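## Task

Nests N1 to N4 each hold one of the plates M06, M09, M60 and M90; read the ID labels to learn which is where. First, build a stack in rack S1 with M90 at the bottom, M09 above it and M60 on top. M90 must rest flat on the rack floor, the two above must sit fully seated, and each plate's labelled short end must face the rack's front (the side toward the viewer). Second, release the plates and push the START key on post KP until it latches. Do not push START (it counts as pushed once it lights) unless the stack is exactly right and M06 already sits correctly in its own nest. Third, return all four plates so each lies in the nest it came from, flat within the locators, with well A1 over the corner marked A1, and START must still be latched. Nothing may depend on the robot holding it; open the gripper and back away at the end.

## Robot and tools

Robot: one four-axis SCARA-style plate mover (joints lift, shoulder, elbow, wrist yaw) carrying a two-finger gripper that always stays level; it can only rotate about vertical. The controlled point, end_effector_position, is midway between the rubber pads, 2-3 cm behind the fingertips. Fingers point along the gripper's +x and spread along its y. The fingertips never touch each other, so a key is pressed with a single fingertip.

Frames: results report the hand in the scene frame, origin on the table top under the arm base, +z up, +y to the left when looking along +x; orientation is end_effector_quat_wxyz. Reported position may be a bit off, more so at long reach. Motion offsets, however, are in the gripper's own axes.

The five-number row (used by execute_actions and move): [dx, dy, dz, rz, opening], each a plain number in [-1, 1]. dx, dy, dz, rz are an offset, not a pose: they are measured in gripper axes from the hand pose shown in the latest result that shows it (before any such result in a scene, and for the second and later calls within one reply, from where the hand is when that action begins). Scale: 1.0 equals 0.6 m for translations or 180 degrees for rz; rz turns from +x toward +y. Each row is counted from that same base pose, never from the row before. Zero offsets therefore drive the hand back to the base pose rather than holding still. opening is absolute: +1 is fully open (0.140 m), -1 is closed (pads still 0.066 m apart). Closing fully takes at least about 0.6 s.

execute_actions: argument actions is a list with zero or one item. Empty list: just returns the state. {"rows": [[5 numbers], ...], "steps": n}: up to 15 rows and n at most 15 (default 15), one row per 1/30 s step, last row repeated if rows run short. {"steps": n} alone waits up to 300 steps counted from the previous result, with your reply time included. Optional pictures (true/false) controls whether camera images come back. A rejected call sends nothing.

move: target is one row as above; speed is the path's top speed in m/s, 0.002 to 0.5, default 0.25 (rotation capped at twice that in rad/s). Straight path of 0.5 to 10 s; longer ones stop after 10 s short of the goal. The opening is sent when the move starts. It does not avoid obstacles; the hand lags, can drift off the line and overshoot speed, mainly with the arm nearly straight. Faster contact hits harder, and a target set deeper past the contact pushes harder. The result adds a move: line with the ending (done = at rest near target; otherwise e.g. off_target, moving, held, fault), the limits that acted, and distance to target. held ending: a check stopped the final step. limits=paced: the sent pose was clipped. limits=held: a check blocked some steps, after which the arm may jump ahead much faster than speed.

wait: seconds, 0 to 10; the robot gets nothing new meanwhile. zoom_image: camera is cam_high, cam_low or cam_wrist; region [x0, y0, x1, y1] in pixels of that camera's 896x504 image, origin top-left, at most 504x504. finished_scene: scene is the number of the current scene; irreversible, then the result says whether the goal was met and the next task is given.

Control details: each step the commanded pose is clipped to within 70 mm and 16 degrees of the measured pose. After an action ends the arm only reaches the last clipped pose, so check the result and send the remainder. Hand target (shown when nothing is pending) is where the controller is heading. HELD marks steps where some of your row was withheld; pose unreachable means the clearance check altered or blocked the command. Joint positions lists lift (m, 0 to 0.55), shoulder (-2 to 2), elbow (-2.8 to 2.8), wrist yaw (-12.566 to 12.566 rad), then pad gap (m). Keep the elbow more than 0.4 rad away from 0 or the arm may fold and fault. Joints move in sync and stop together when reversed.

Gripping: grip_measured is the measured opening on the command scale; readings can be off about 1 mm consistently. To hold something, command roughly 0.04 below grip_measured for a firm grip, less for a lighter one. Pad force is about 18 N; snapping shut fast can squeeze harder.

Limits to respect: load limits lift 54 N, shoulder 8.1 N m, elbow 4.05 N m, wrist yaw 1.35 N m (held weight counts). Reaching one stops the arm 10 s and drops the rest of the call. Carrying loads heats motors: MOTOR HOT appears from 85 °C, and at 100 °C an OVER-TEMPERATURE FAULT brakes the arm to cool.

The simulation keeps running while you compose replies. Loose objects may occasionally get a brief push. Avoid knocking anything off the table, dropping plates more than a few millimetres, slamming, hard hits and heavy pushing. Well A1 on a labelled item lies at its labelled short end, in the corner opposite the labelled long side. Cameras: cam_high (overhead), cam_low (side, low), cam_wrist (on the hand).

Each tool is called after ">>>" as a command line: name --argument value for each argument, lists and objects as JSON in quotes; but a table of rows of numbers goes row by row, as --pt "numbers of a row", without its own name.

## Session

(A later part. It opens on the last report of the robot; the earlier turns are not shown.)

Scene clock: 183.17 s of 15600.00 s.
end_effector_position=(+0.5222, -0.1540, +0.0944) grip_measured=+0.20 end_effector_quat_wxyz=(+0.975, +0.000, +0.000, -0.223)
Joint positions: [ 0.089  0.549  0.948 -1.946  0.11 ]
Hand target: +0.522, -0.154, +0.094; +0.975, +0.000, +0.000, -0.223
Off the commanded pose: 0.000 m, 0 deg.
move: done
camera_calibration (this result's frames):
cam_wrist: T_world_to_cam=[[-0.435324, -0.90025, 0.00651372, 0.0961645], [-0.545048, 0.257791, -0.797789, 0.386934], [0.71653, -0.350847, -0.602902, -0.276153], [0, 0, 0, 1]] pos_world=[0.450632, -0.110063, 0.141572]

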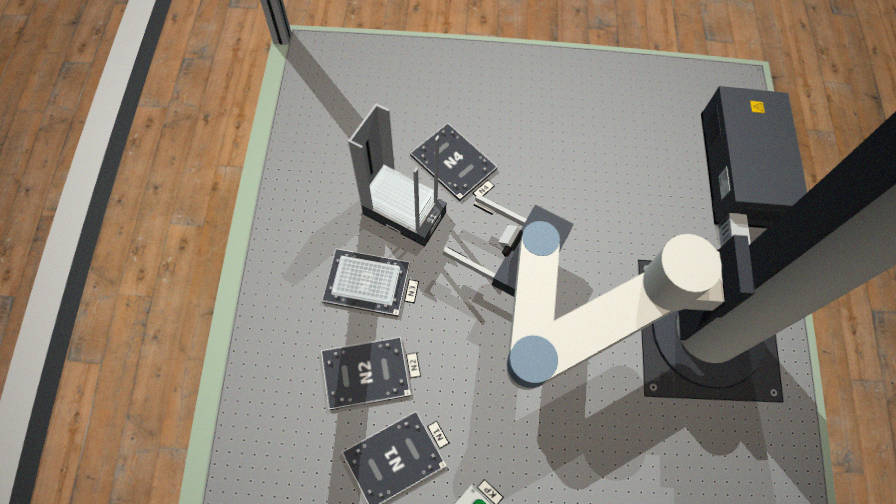

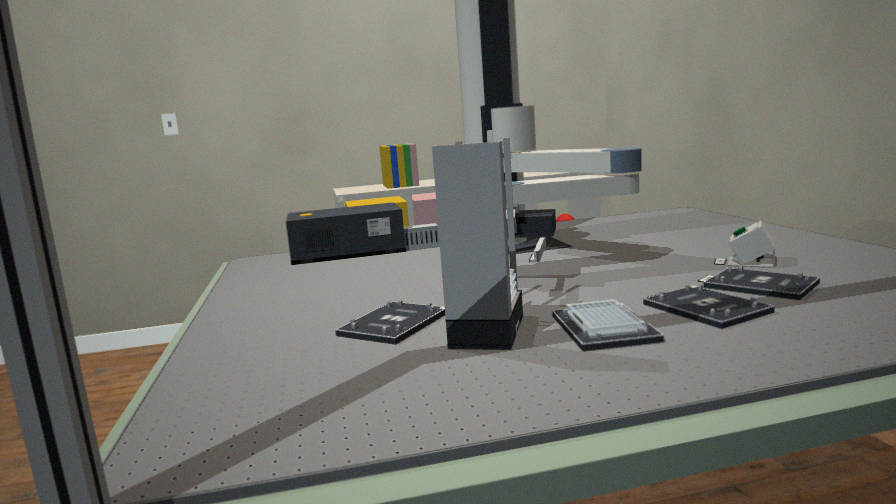

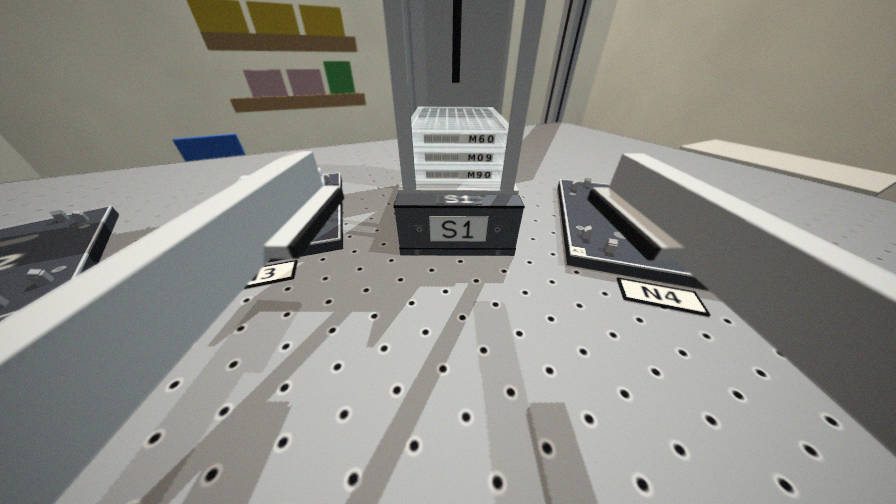

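>>> move --target '[0.052,0.251,-0.0428,0.104,0.2]' --speed 0.15

>>> zoom_image --camera "cam_wrist" --region '[320,140,600,300]'

Scene clock: 188.87 s of 15600.00 s.
end_effector_position=(+0.6157, -0.0317, +0.0687) grip_measured=+0.20 end_effector_quat_wxyz=(+0.998, +0.000, +0.000, -0.061)
Joint positions: [ 0.064  0.798  1.232 -2.152  0.11 ]
Hand target: +0.616, -0.032, +0.069; +0.998, +0.000, +0.000, -0.061
Off the commanded pose: 0.000 m, 0 deg.
After step 90, 1.30 s passed at rest.
move: done
camera_calibration (this result's frames):
cam_wrist: T_world_to_cam=[[-0.12284, -0.992405, 0.00651372, 0.0518069], [-0.598987, 0.0689063, -0.797789, 0.41311], [0.791281, -0.101902, -0.602902, -0.353902], [0, 0, 0, 1]] pos_world=[0.533847, -0.0131158, 0.115869]

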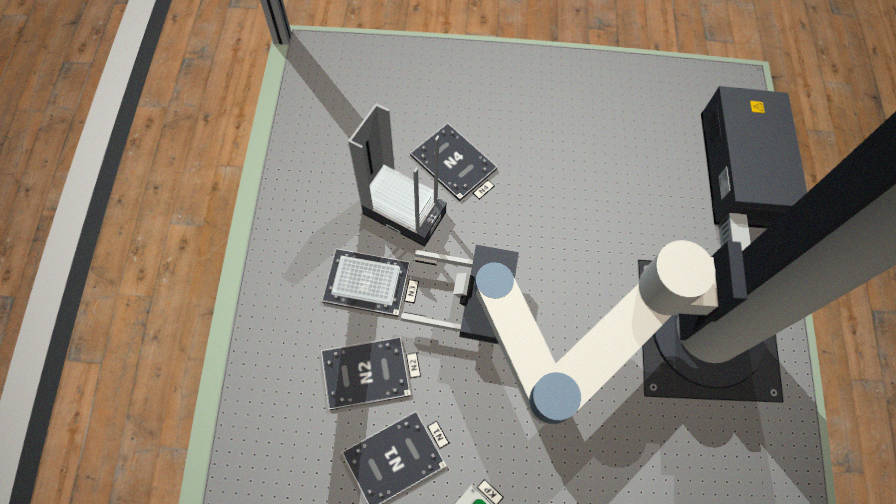

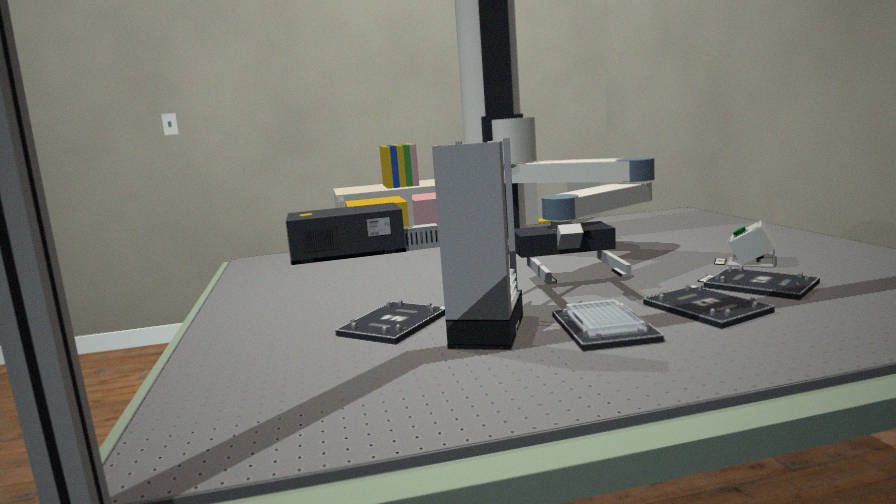

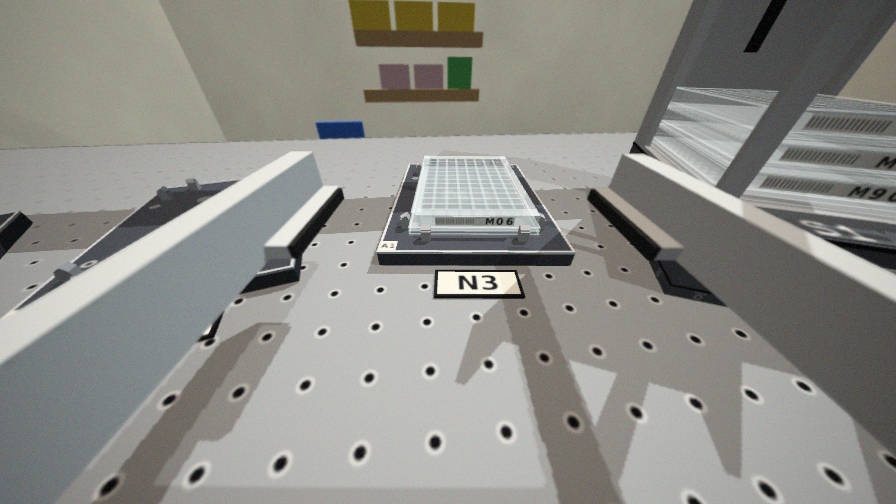

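Region (320, 140, 600, 300) of cam_wrist's 896x504 image, scaled by 1.800, with more detail than that image has; it fills the top 288 rows of this view, and the rest is white.

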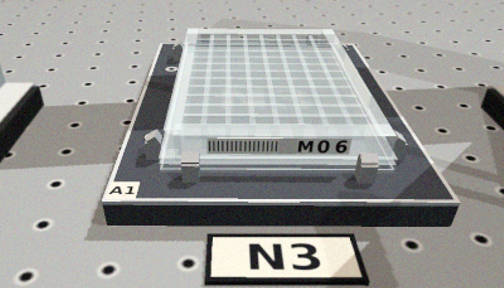

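>>> move --target '[0.195,-0.017,0,0,0.2]' --speed 0.1

Scene clock: 192.70 s of 15600.00 s.
end_effector_position=(+0.7306, -0.0561, +0.0687) grip_measured=+0.20 end_effector_quat_wxyz=(+0.998, +0.000, +0.000, -0.061)
Joint positions: [ 0.064  0.487  1.866 -2.476  0.11 ]
Hand target: +0.731, -0.056, +0.069; +0.998, +0.000, +0.000, -0.061
Off the commanded pose: 0.000 m, 0 deg.
move: done
camera_calibration (this result's frames):
cam_wrist: T_world_to_cam=[[-0.122772, -0.992414, 0.00651372, 0.0416674], [-0.598991, 0.0688652, -0.797789, 0.4836], [0.791288, -0.101848, -0.602902, -0.447288], [0, 0, 0, 1]] pos_world=[0.648722, -0.0375072, 0.115869]

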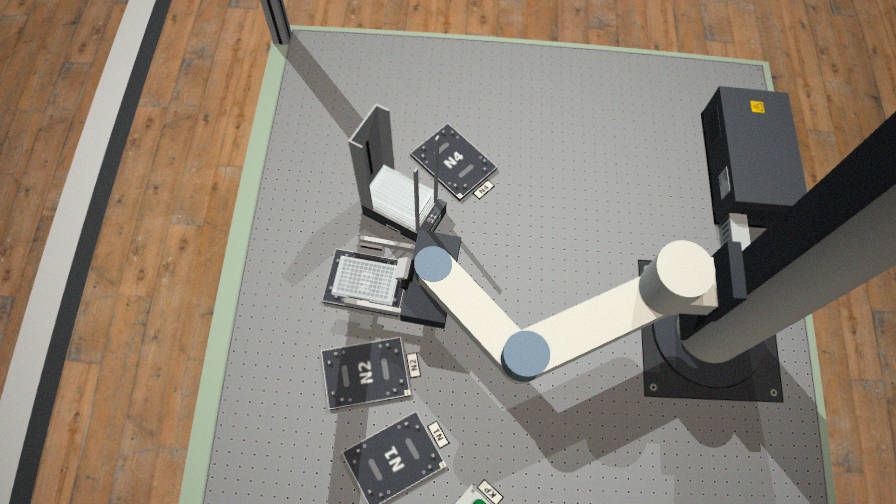

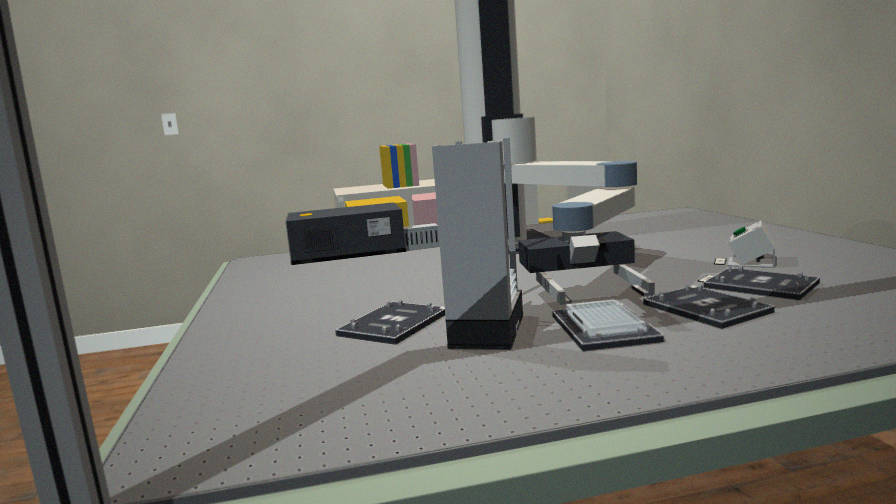

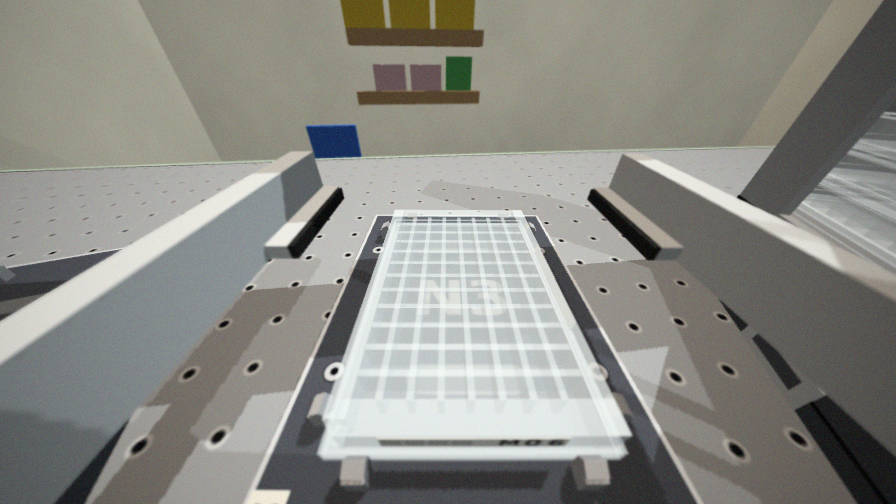

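>>> move --target '[-0.522,0.558,0.085,0.328,-1]'

Scene clock: 198.00 s of 15600.00 s.
end_effector_position=(+0.4603, +0.3144, +0.1197) grip_measured=-1.00 end_effector_quat_wxyz=(+0.898, +0.000, +0.000, +0.439)
Joint positions: [ 0.115  1.674  1.152 -1.917  0.066]
Hand target: +0.460, +0.314, +0.120; +0.899, +0.000, +0.000, +0.439
Off the commanded pose: 0.000 m, 0 deg.
move: done
camera_calibration (this result's frames):
cam_wrist: T_world_to_cam=[[0.788197, -0.615389, 0.00651372, -0.162034], [-0.366939, -0.478424, -0.797789, 0.402139], [0.494067, 0.626424, -0.602902, -0.257089], [0, 0, 0, 1]] pos_world=[0.402294, 0.253726, 0.166877]

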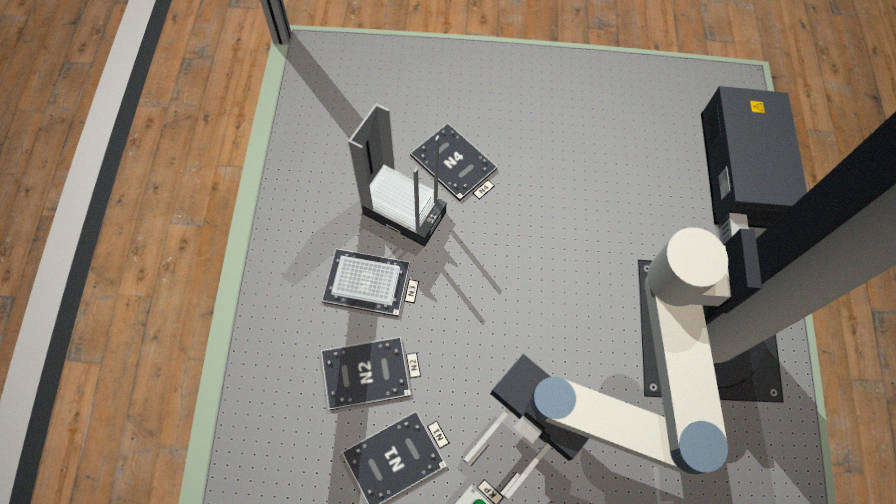

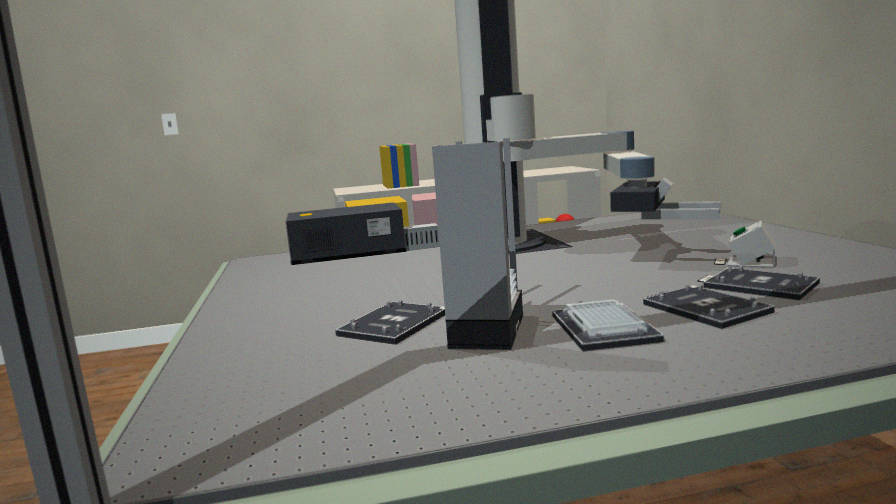

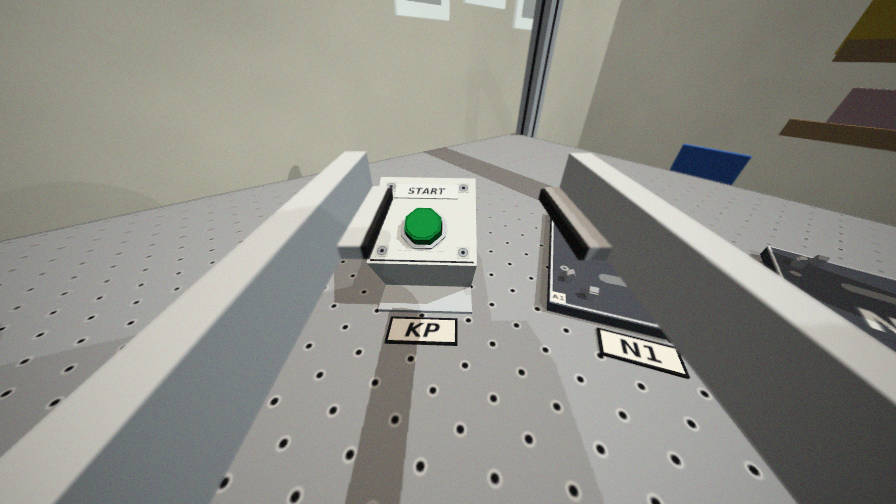

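>>> move --target '[0.07,0,0,0,-1]' --speed 0.1

Scene clock: 201.87 s of 15600.00 s.
end_effector_position=(+0.4861, +0.3476, +0.1197) grip_measured=-1.00 end_effector_quat_wxyz=(+0.898, +0.000, +0.000, +0.439)
Joint positions: [ 0.115  1.61   1.353 -2.054  0.066]
Hand target: +0.486, +0.348, +0.120; +0.898, +0.000, +0.000, +0.439
Off the commanded pose: 0.000 m, 0 deg.
After step 90, 0.13 s passed at rest.
move: done
camera_calibration (this result's frames):
cam_wrist: T_world_to_cam=[[0.788449, -0.615066, 0.00651372, -0.162117], [-0.366743, -0.478574, -0.797789, 0.427435], [0.49381, 0.626626, -0.602902, -0.290564], [0, 0, 0, 1]] pos_world=[0.428063, 0.286921, 0.166877]

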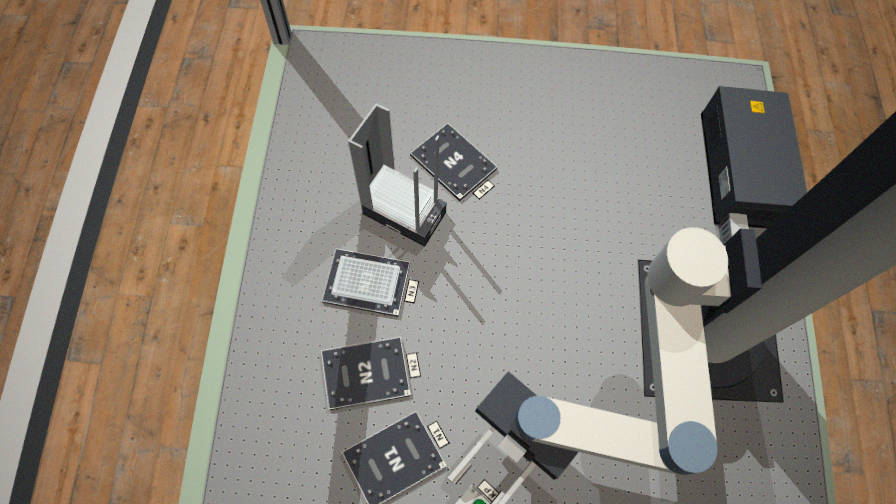

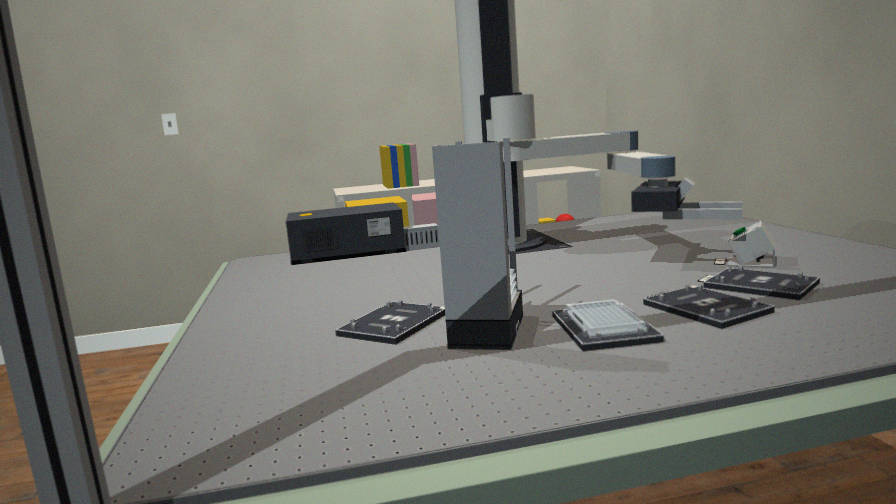

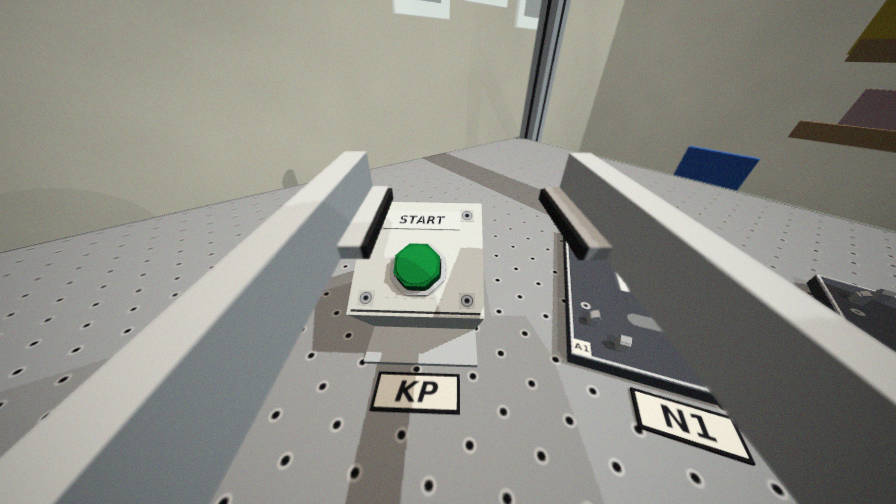

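>>> move --target '[-0.013,-0.029,0,0,-1]' --speed 0.05

>>> move --target '[0,0,-0.05,0,-1]' --speed 0.015

>>> zoom_image --camera "cam_low" --region '[660,190,820,280]'

Scene clock: 207.50 s of 15600.00 s.
end_effector_position=(+0.4951, +0.3307, +0.1197) grip_measured=-1.00 end_effector_quat_wxyz=(+0.899, +0.000, +0.000, +0.439)
Joint positions: [ 0.115  1.565  1.325 -1.981  0.066]
Hand target: +0.495, +0.331, +0.120; +0.898, +0.000, +0.000, +0.439
Off the commanded pose: 0.000 m, 0 deg.
After step 90, 1.93 s passed at rest.
move: done
camera_calibration (this result's frames):
cam_wrist: T_world_to_cam=[[0.788127, -0.615479, 0.00651372, -0.179377], [-0.366993, -0.478382, -0.797789, 0.422694], [0.494138, 0.626368, -0.602902, -0.284477], [0, 0, 0, 1]] pos_world=[0.437069, 0.269994, 0.166877]

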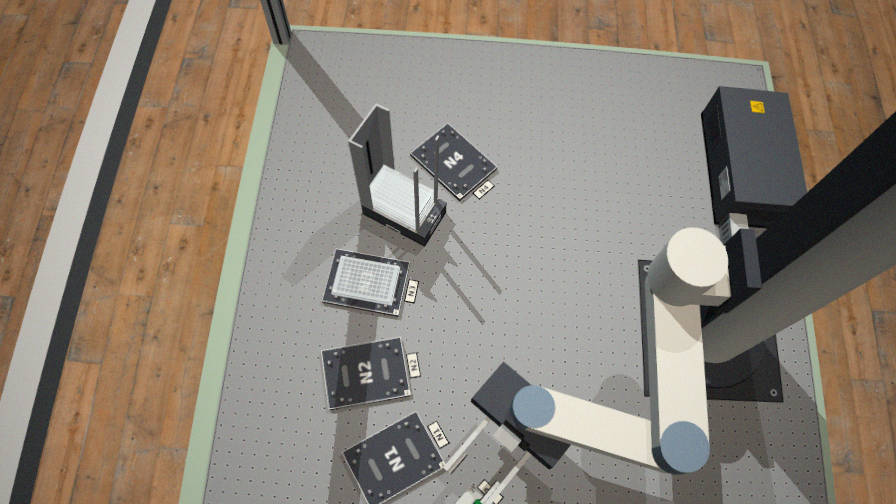

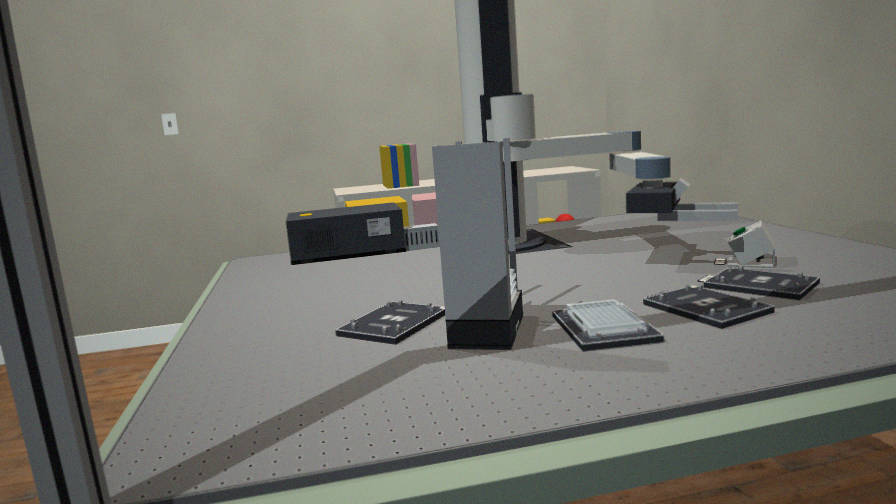

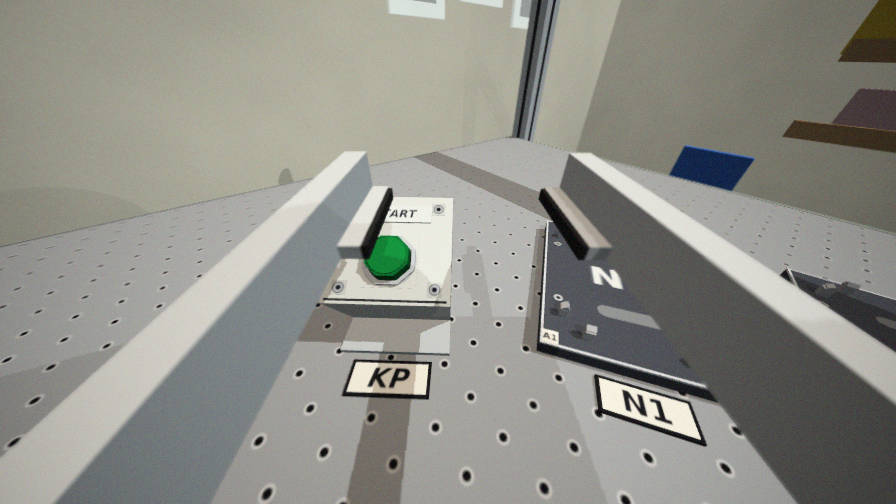

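Scene clock: 209.73 s of 15600.00 s.
end_effector_position=(+0.4951, +0.3307, +0.0897) grip_measured=-1.00 end_effector_quat_wxyz=(+0.899, +0.000, +0.000, +0.439)
Joint positions: [ 0.085  1.565  1.325 -1.981  0.066]
Hand target: +0.495, +0.331, +0.090; +0.899, +0.000, +0.000, +0.439
Off the commanded pose: 0.000 m, 0 deg.
move: done
camera_calibration (this result's frames):
cam_wrist: T_world_to_cam=[[0.788098, -0.615515, 0.00651372, -0.179171], [-0.367015, -0.478365, -0.797789, 0.398747], [0.494167, 0.626345, -0.602902, -0.302575], [0, 0, 0, 1]] pos_world=[0.437073, 0.269981, 0.13686]

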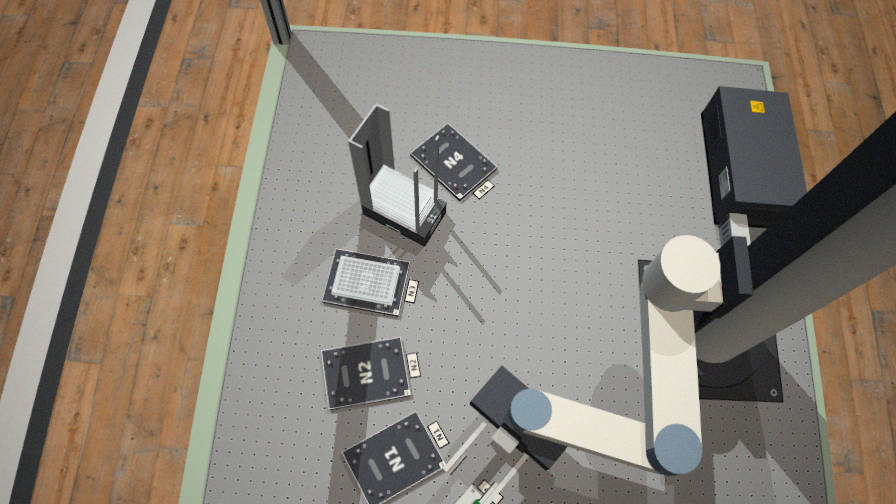

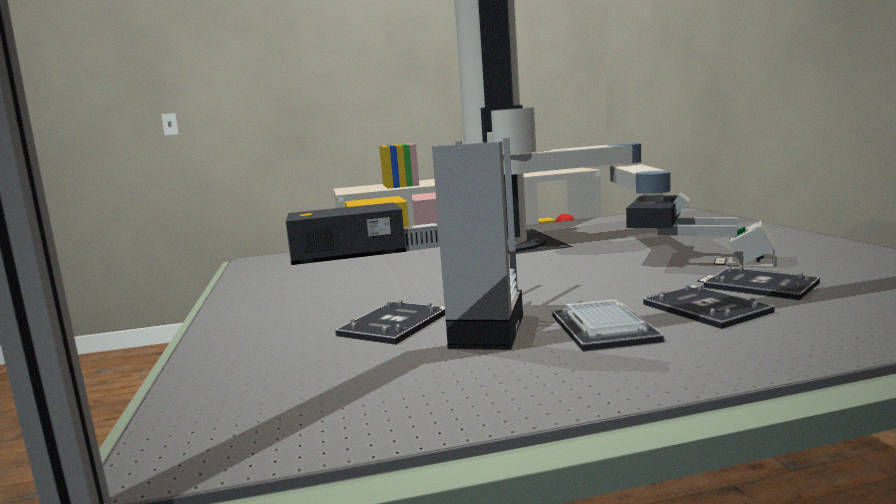

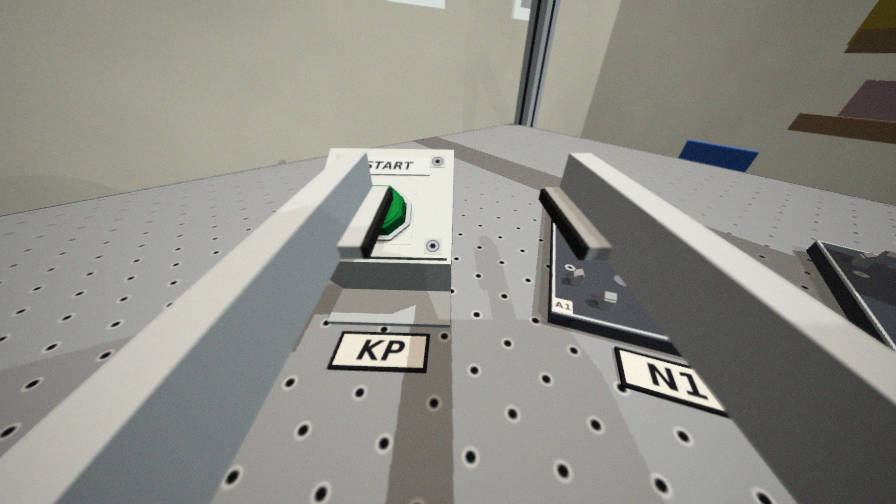

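Region (660, 190, 820, 280) of cam_low's 896x504 image, scaled by 3.150, with more detail than that image has; it fills the top 284 rows of this view, and the rest is white.

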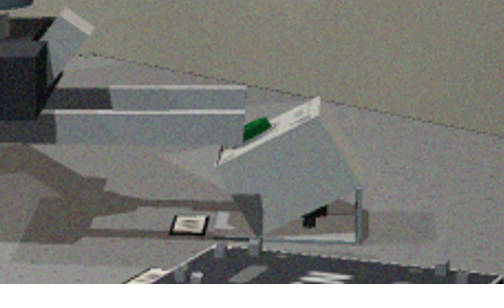

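>>> move --target '[0.006,-0.005,0,0,-1]' --speed 0.02

>>> move --target '[0,0,-0.012,0,-1]' --speed 0.005

Scene clock: 219.97 s of 15600.00 s.
end_effector_position=(+0.4997, +0.3317, +0.0897) grip_measured=-1.00 end_effector_quat_wxyz=(+0.898, +0.000, +0.000, +0.439)
Joint positions: [ 0.085  1.55   1.345 -1.986  0.066]
Hand target: +0.500, +0.332, +0.090; +0.899, +0.000, +0.000, +0.439
Off the commanded pose: 0.000 m, 0 deg.
After step 90, 6.53 s passed at rest.
move: done
camera_calibration (this result's frames):
cam_wrist: T_world_to_cam=[[0.788228, -0.615349, 0.00651372, -0.182236], [-0.366915, -0.478442, -0.797789, 0.400872], [0.494035, 0.626449, -0.602902, -0.305421], [0, 0, 0, 1]] pos_world=[0.441618, 0.270986, 0.13686]

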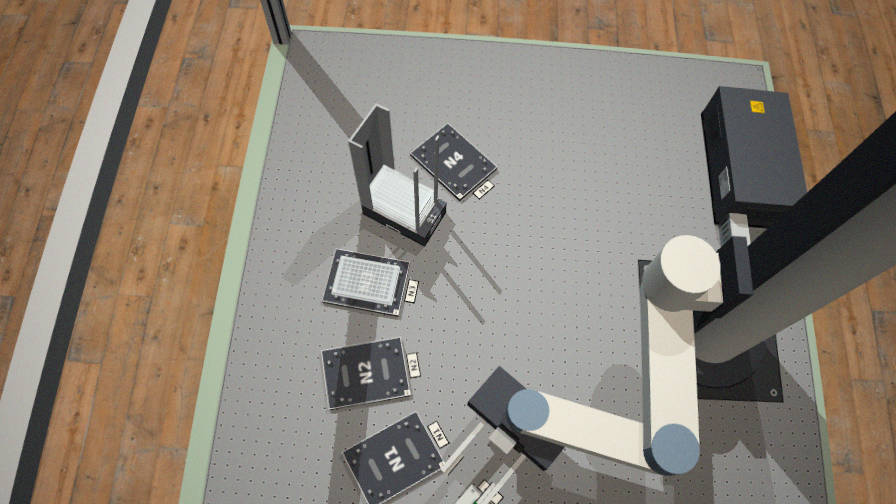

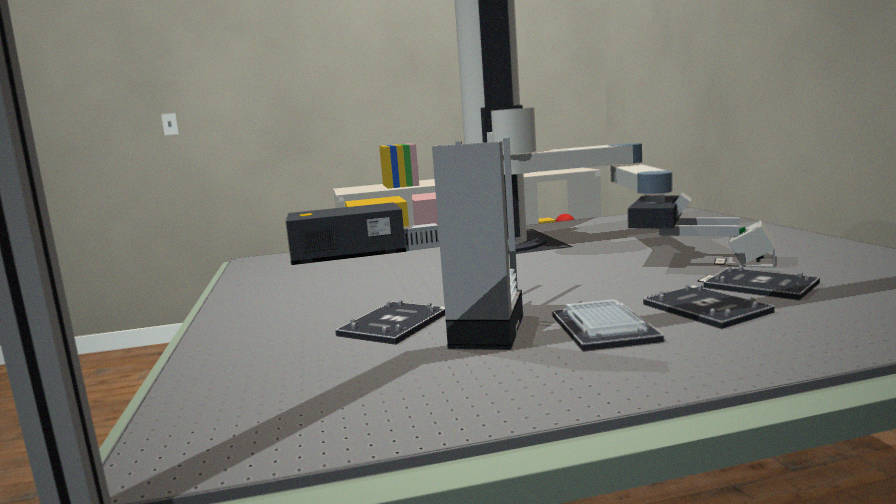

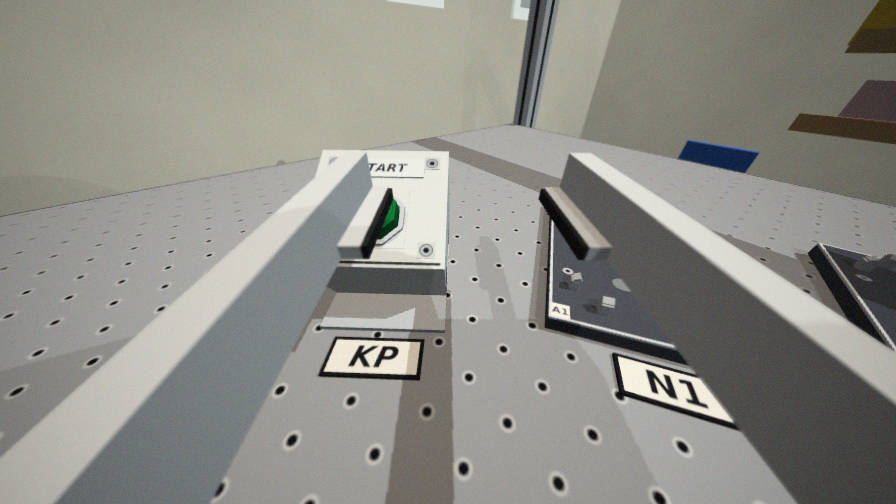

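Scene clock: 221.63 s of 15600.00 s.
end_effector_position=(+0.4997, +0.3317, +0.0827) grip_measured=-1.00 end_effector_quat_wxyz=(+0.898, +0.000, +0.000, +0.439)
Joint positions: [ 0.078  1.55   1.345 -1.986  0.066]
Hand target: +0.500, +0.332, +0.082; +0.898, +0.000, +0.000, +0.439
Off the commanded pose: 0.000 m, 0 deg.
move: done
camera_calibration (this result's frames):
cam_wrist: T_world_to_cam=[[0.788208, -0.615374, 0.00651372, -0.18218], [-0.36693, -0.47843, -0.797789, 0.395337], [0.494055, 0.626434, -0.602902, -0.309602], [0, 0, 0, 1]] pos_world=[0.441617, 0.270978, 0.129922]

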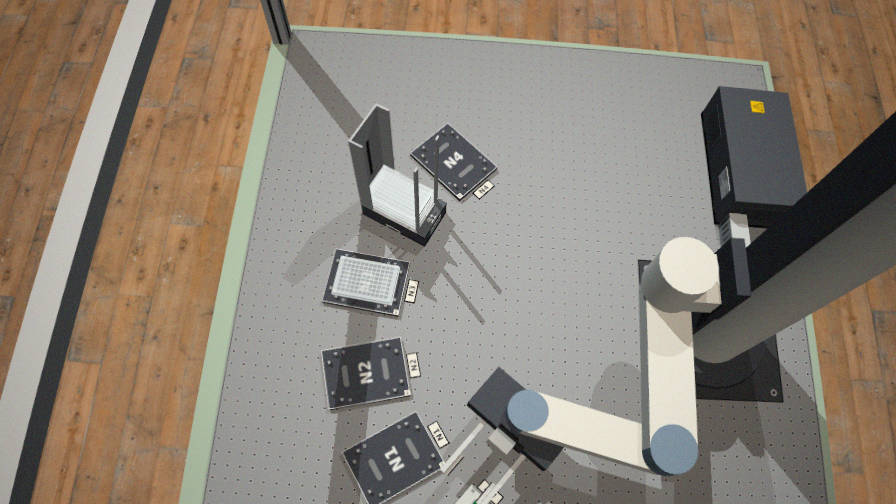

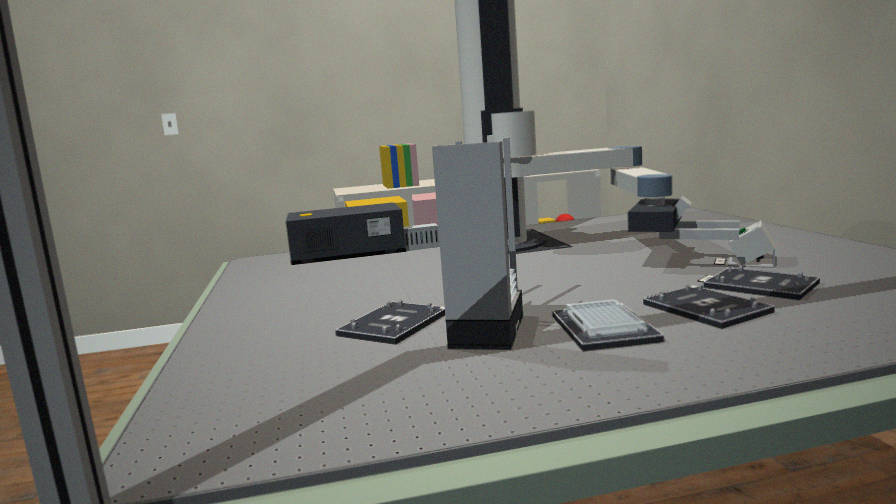

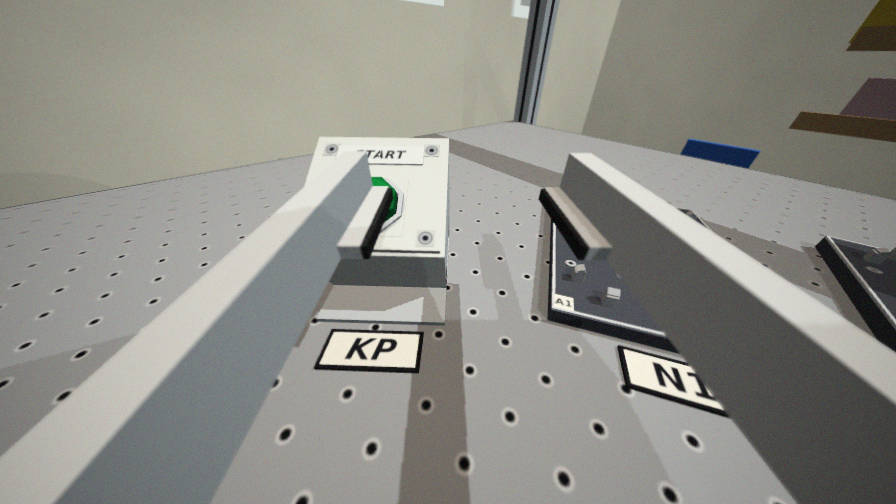

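>>> move --target '[0.015,0.01,-0.035,0,-1]' --speed 0.02

Scene clock: 237.83 s of 15600.00 s.
end_effector_position=(+0.5005, +0.3330, +0.0785) grip_measured=-1.00 end_effector_quat_wxyz=(+0.900, +0.000, +0.000, +0.437)
Joint positions: [ 0.073  1.55   1.352 -1.998  0.066]
Hand target: +0.500, +0.333, +0.078; +0.900, +0.000, +0.000, +0.437
Off the commanded pose: 0.019 m, 0 deg.
TORQUE FAULT: the external load on joint 1 (lift) reached its load limit, and the arm stopped for 10 seconds. The arm's remaining commands of this call were not run. The arm holds where it stopped, with its grip as last carried out, and accepts commands again: back off and push less far. The arm stops again, at the same cost, whenever a joint's load reaches its limit.
After step 90, 2.73 s passed at rest.
move: fault
camera_calibration (this result's frames):
cam_wrist: T_world_to_cam=[[0.785037, -0.619414, 0.00651372, -0.179021], [-0.369382, -0.47654, -0.797789, 0.3935], [0.497266, 0.623888, -0.602902, -0.31414], [0, 0, 0, 1]] pos_world=[0.442101, 0.272618, 0.1257]

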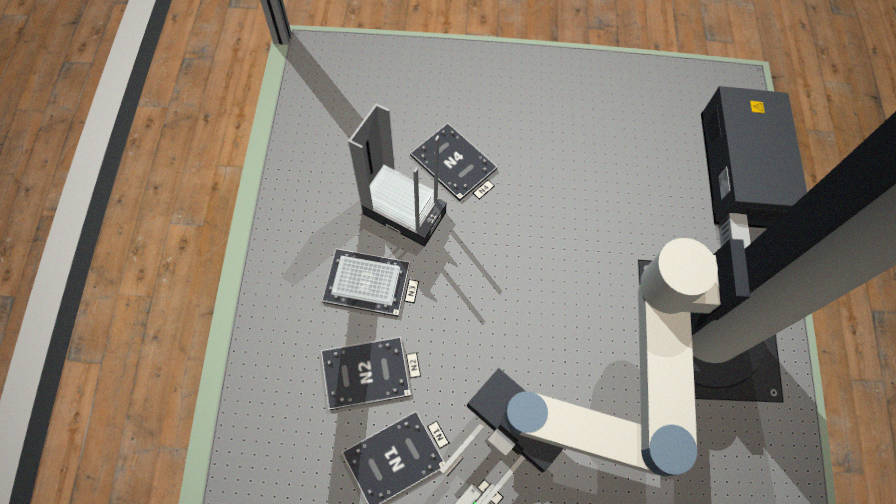

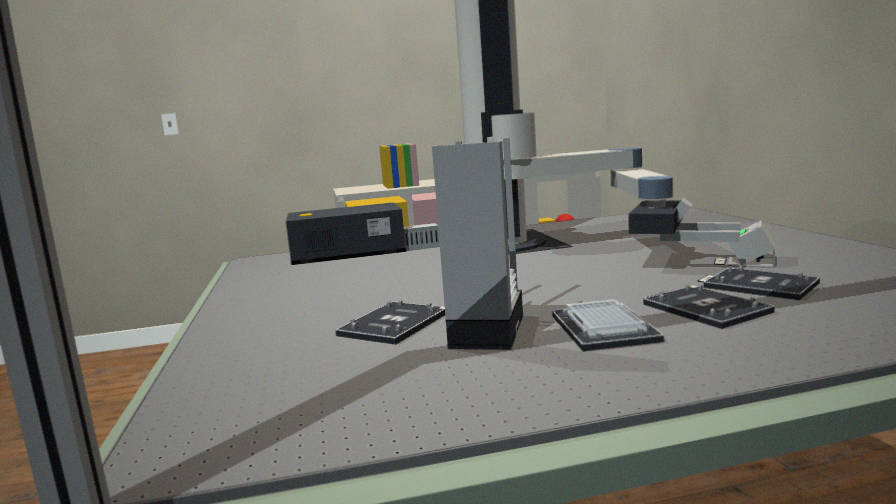

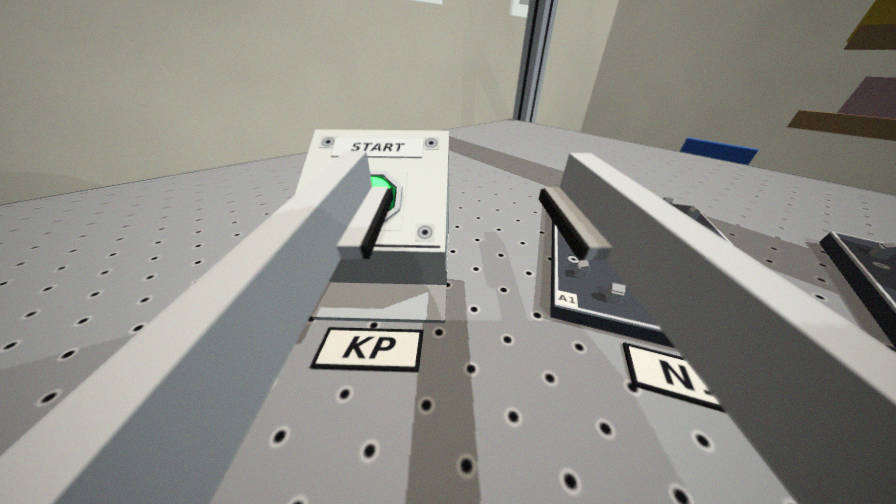

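My estimate was wrong, but it's lit.

>>> move --target '[-0.03,0,0.07,0,-1]' --speed 0.05

Scene clock: 244.73 s of 15600.00 s.
end_effector_position=(+0.4894, +0.3188, +0.1206) grip_measured=-1.00 end_effector_quat_wxyz=(+0.900, +0.000, +0.000, +0.437)
Joint positions: [ 0.116  1.576  1.265 -1.937  0.066]
Hand target: +0.489, +0.319, +0.120; +0.900, +0.000, +0.000, +0.437
Off the commanded pose: 0.000 m, 0 deg.
After step 90, 2.70 s passed at rest.
move: done
camera_calibration (this result's frames):
cam_wrist: T_world_to_cam=[[0.784792, -0.619725, 0.00651372, -0.179208], [-0.369571, -0.476393, -0.797789, 0.416241], [0.497513, 0.623691, -0.602902, -0.27447], [0, 0, 0, 1]] pos_world=[0.431024, 0.25842, 0.167761]

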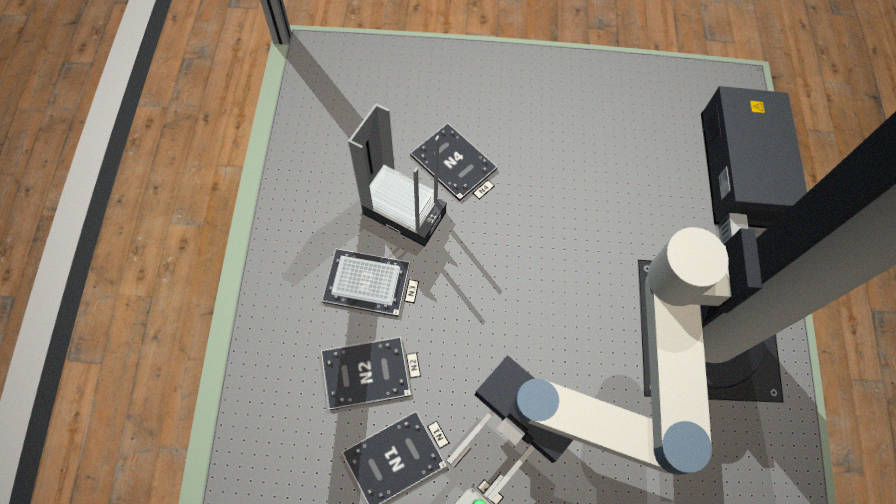

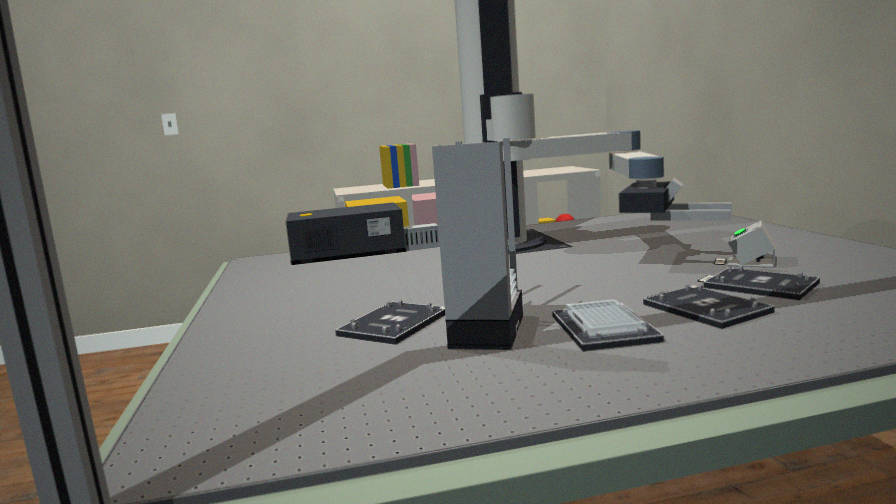

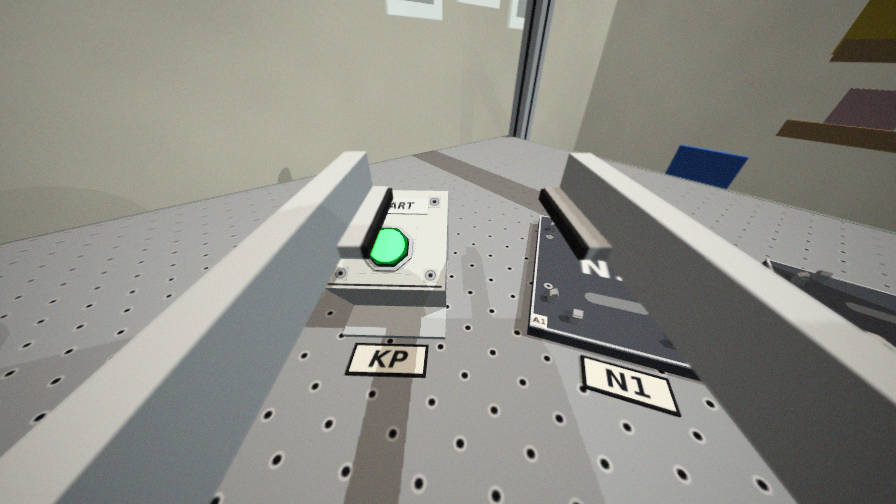

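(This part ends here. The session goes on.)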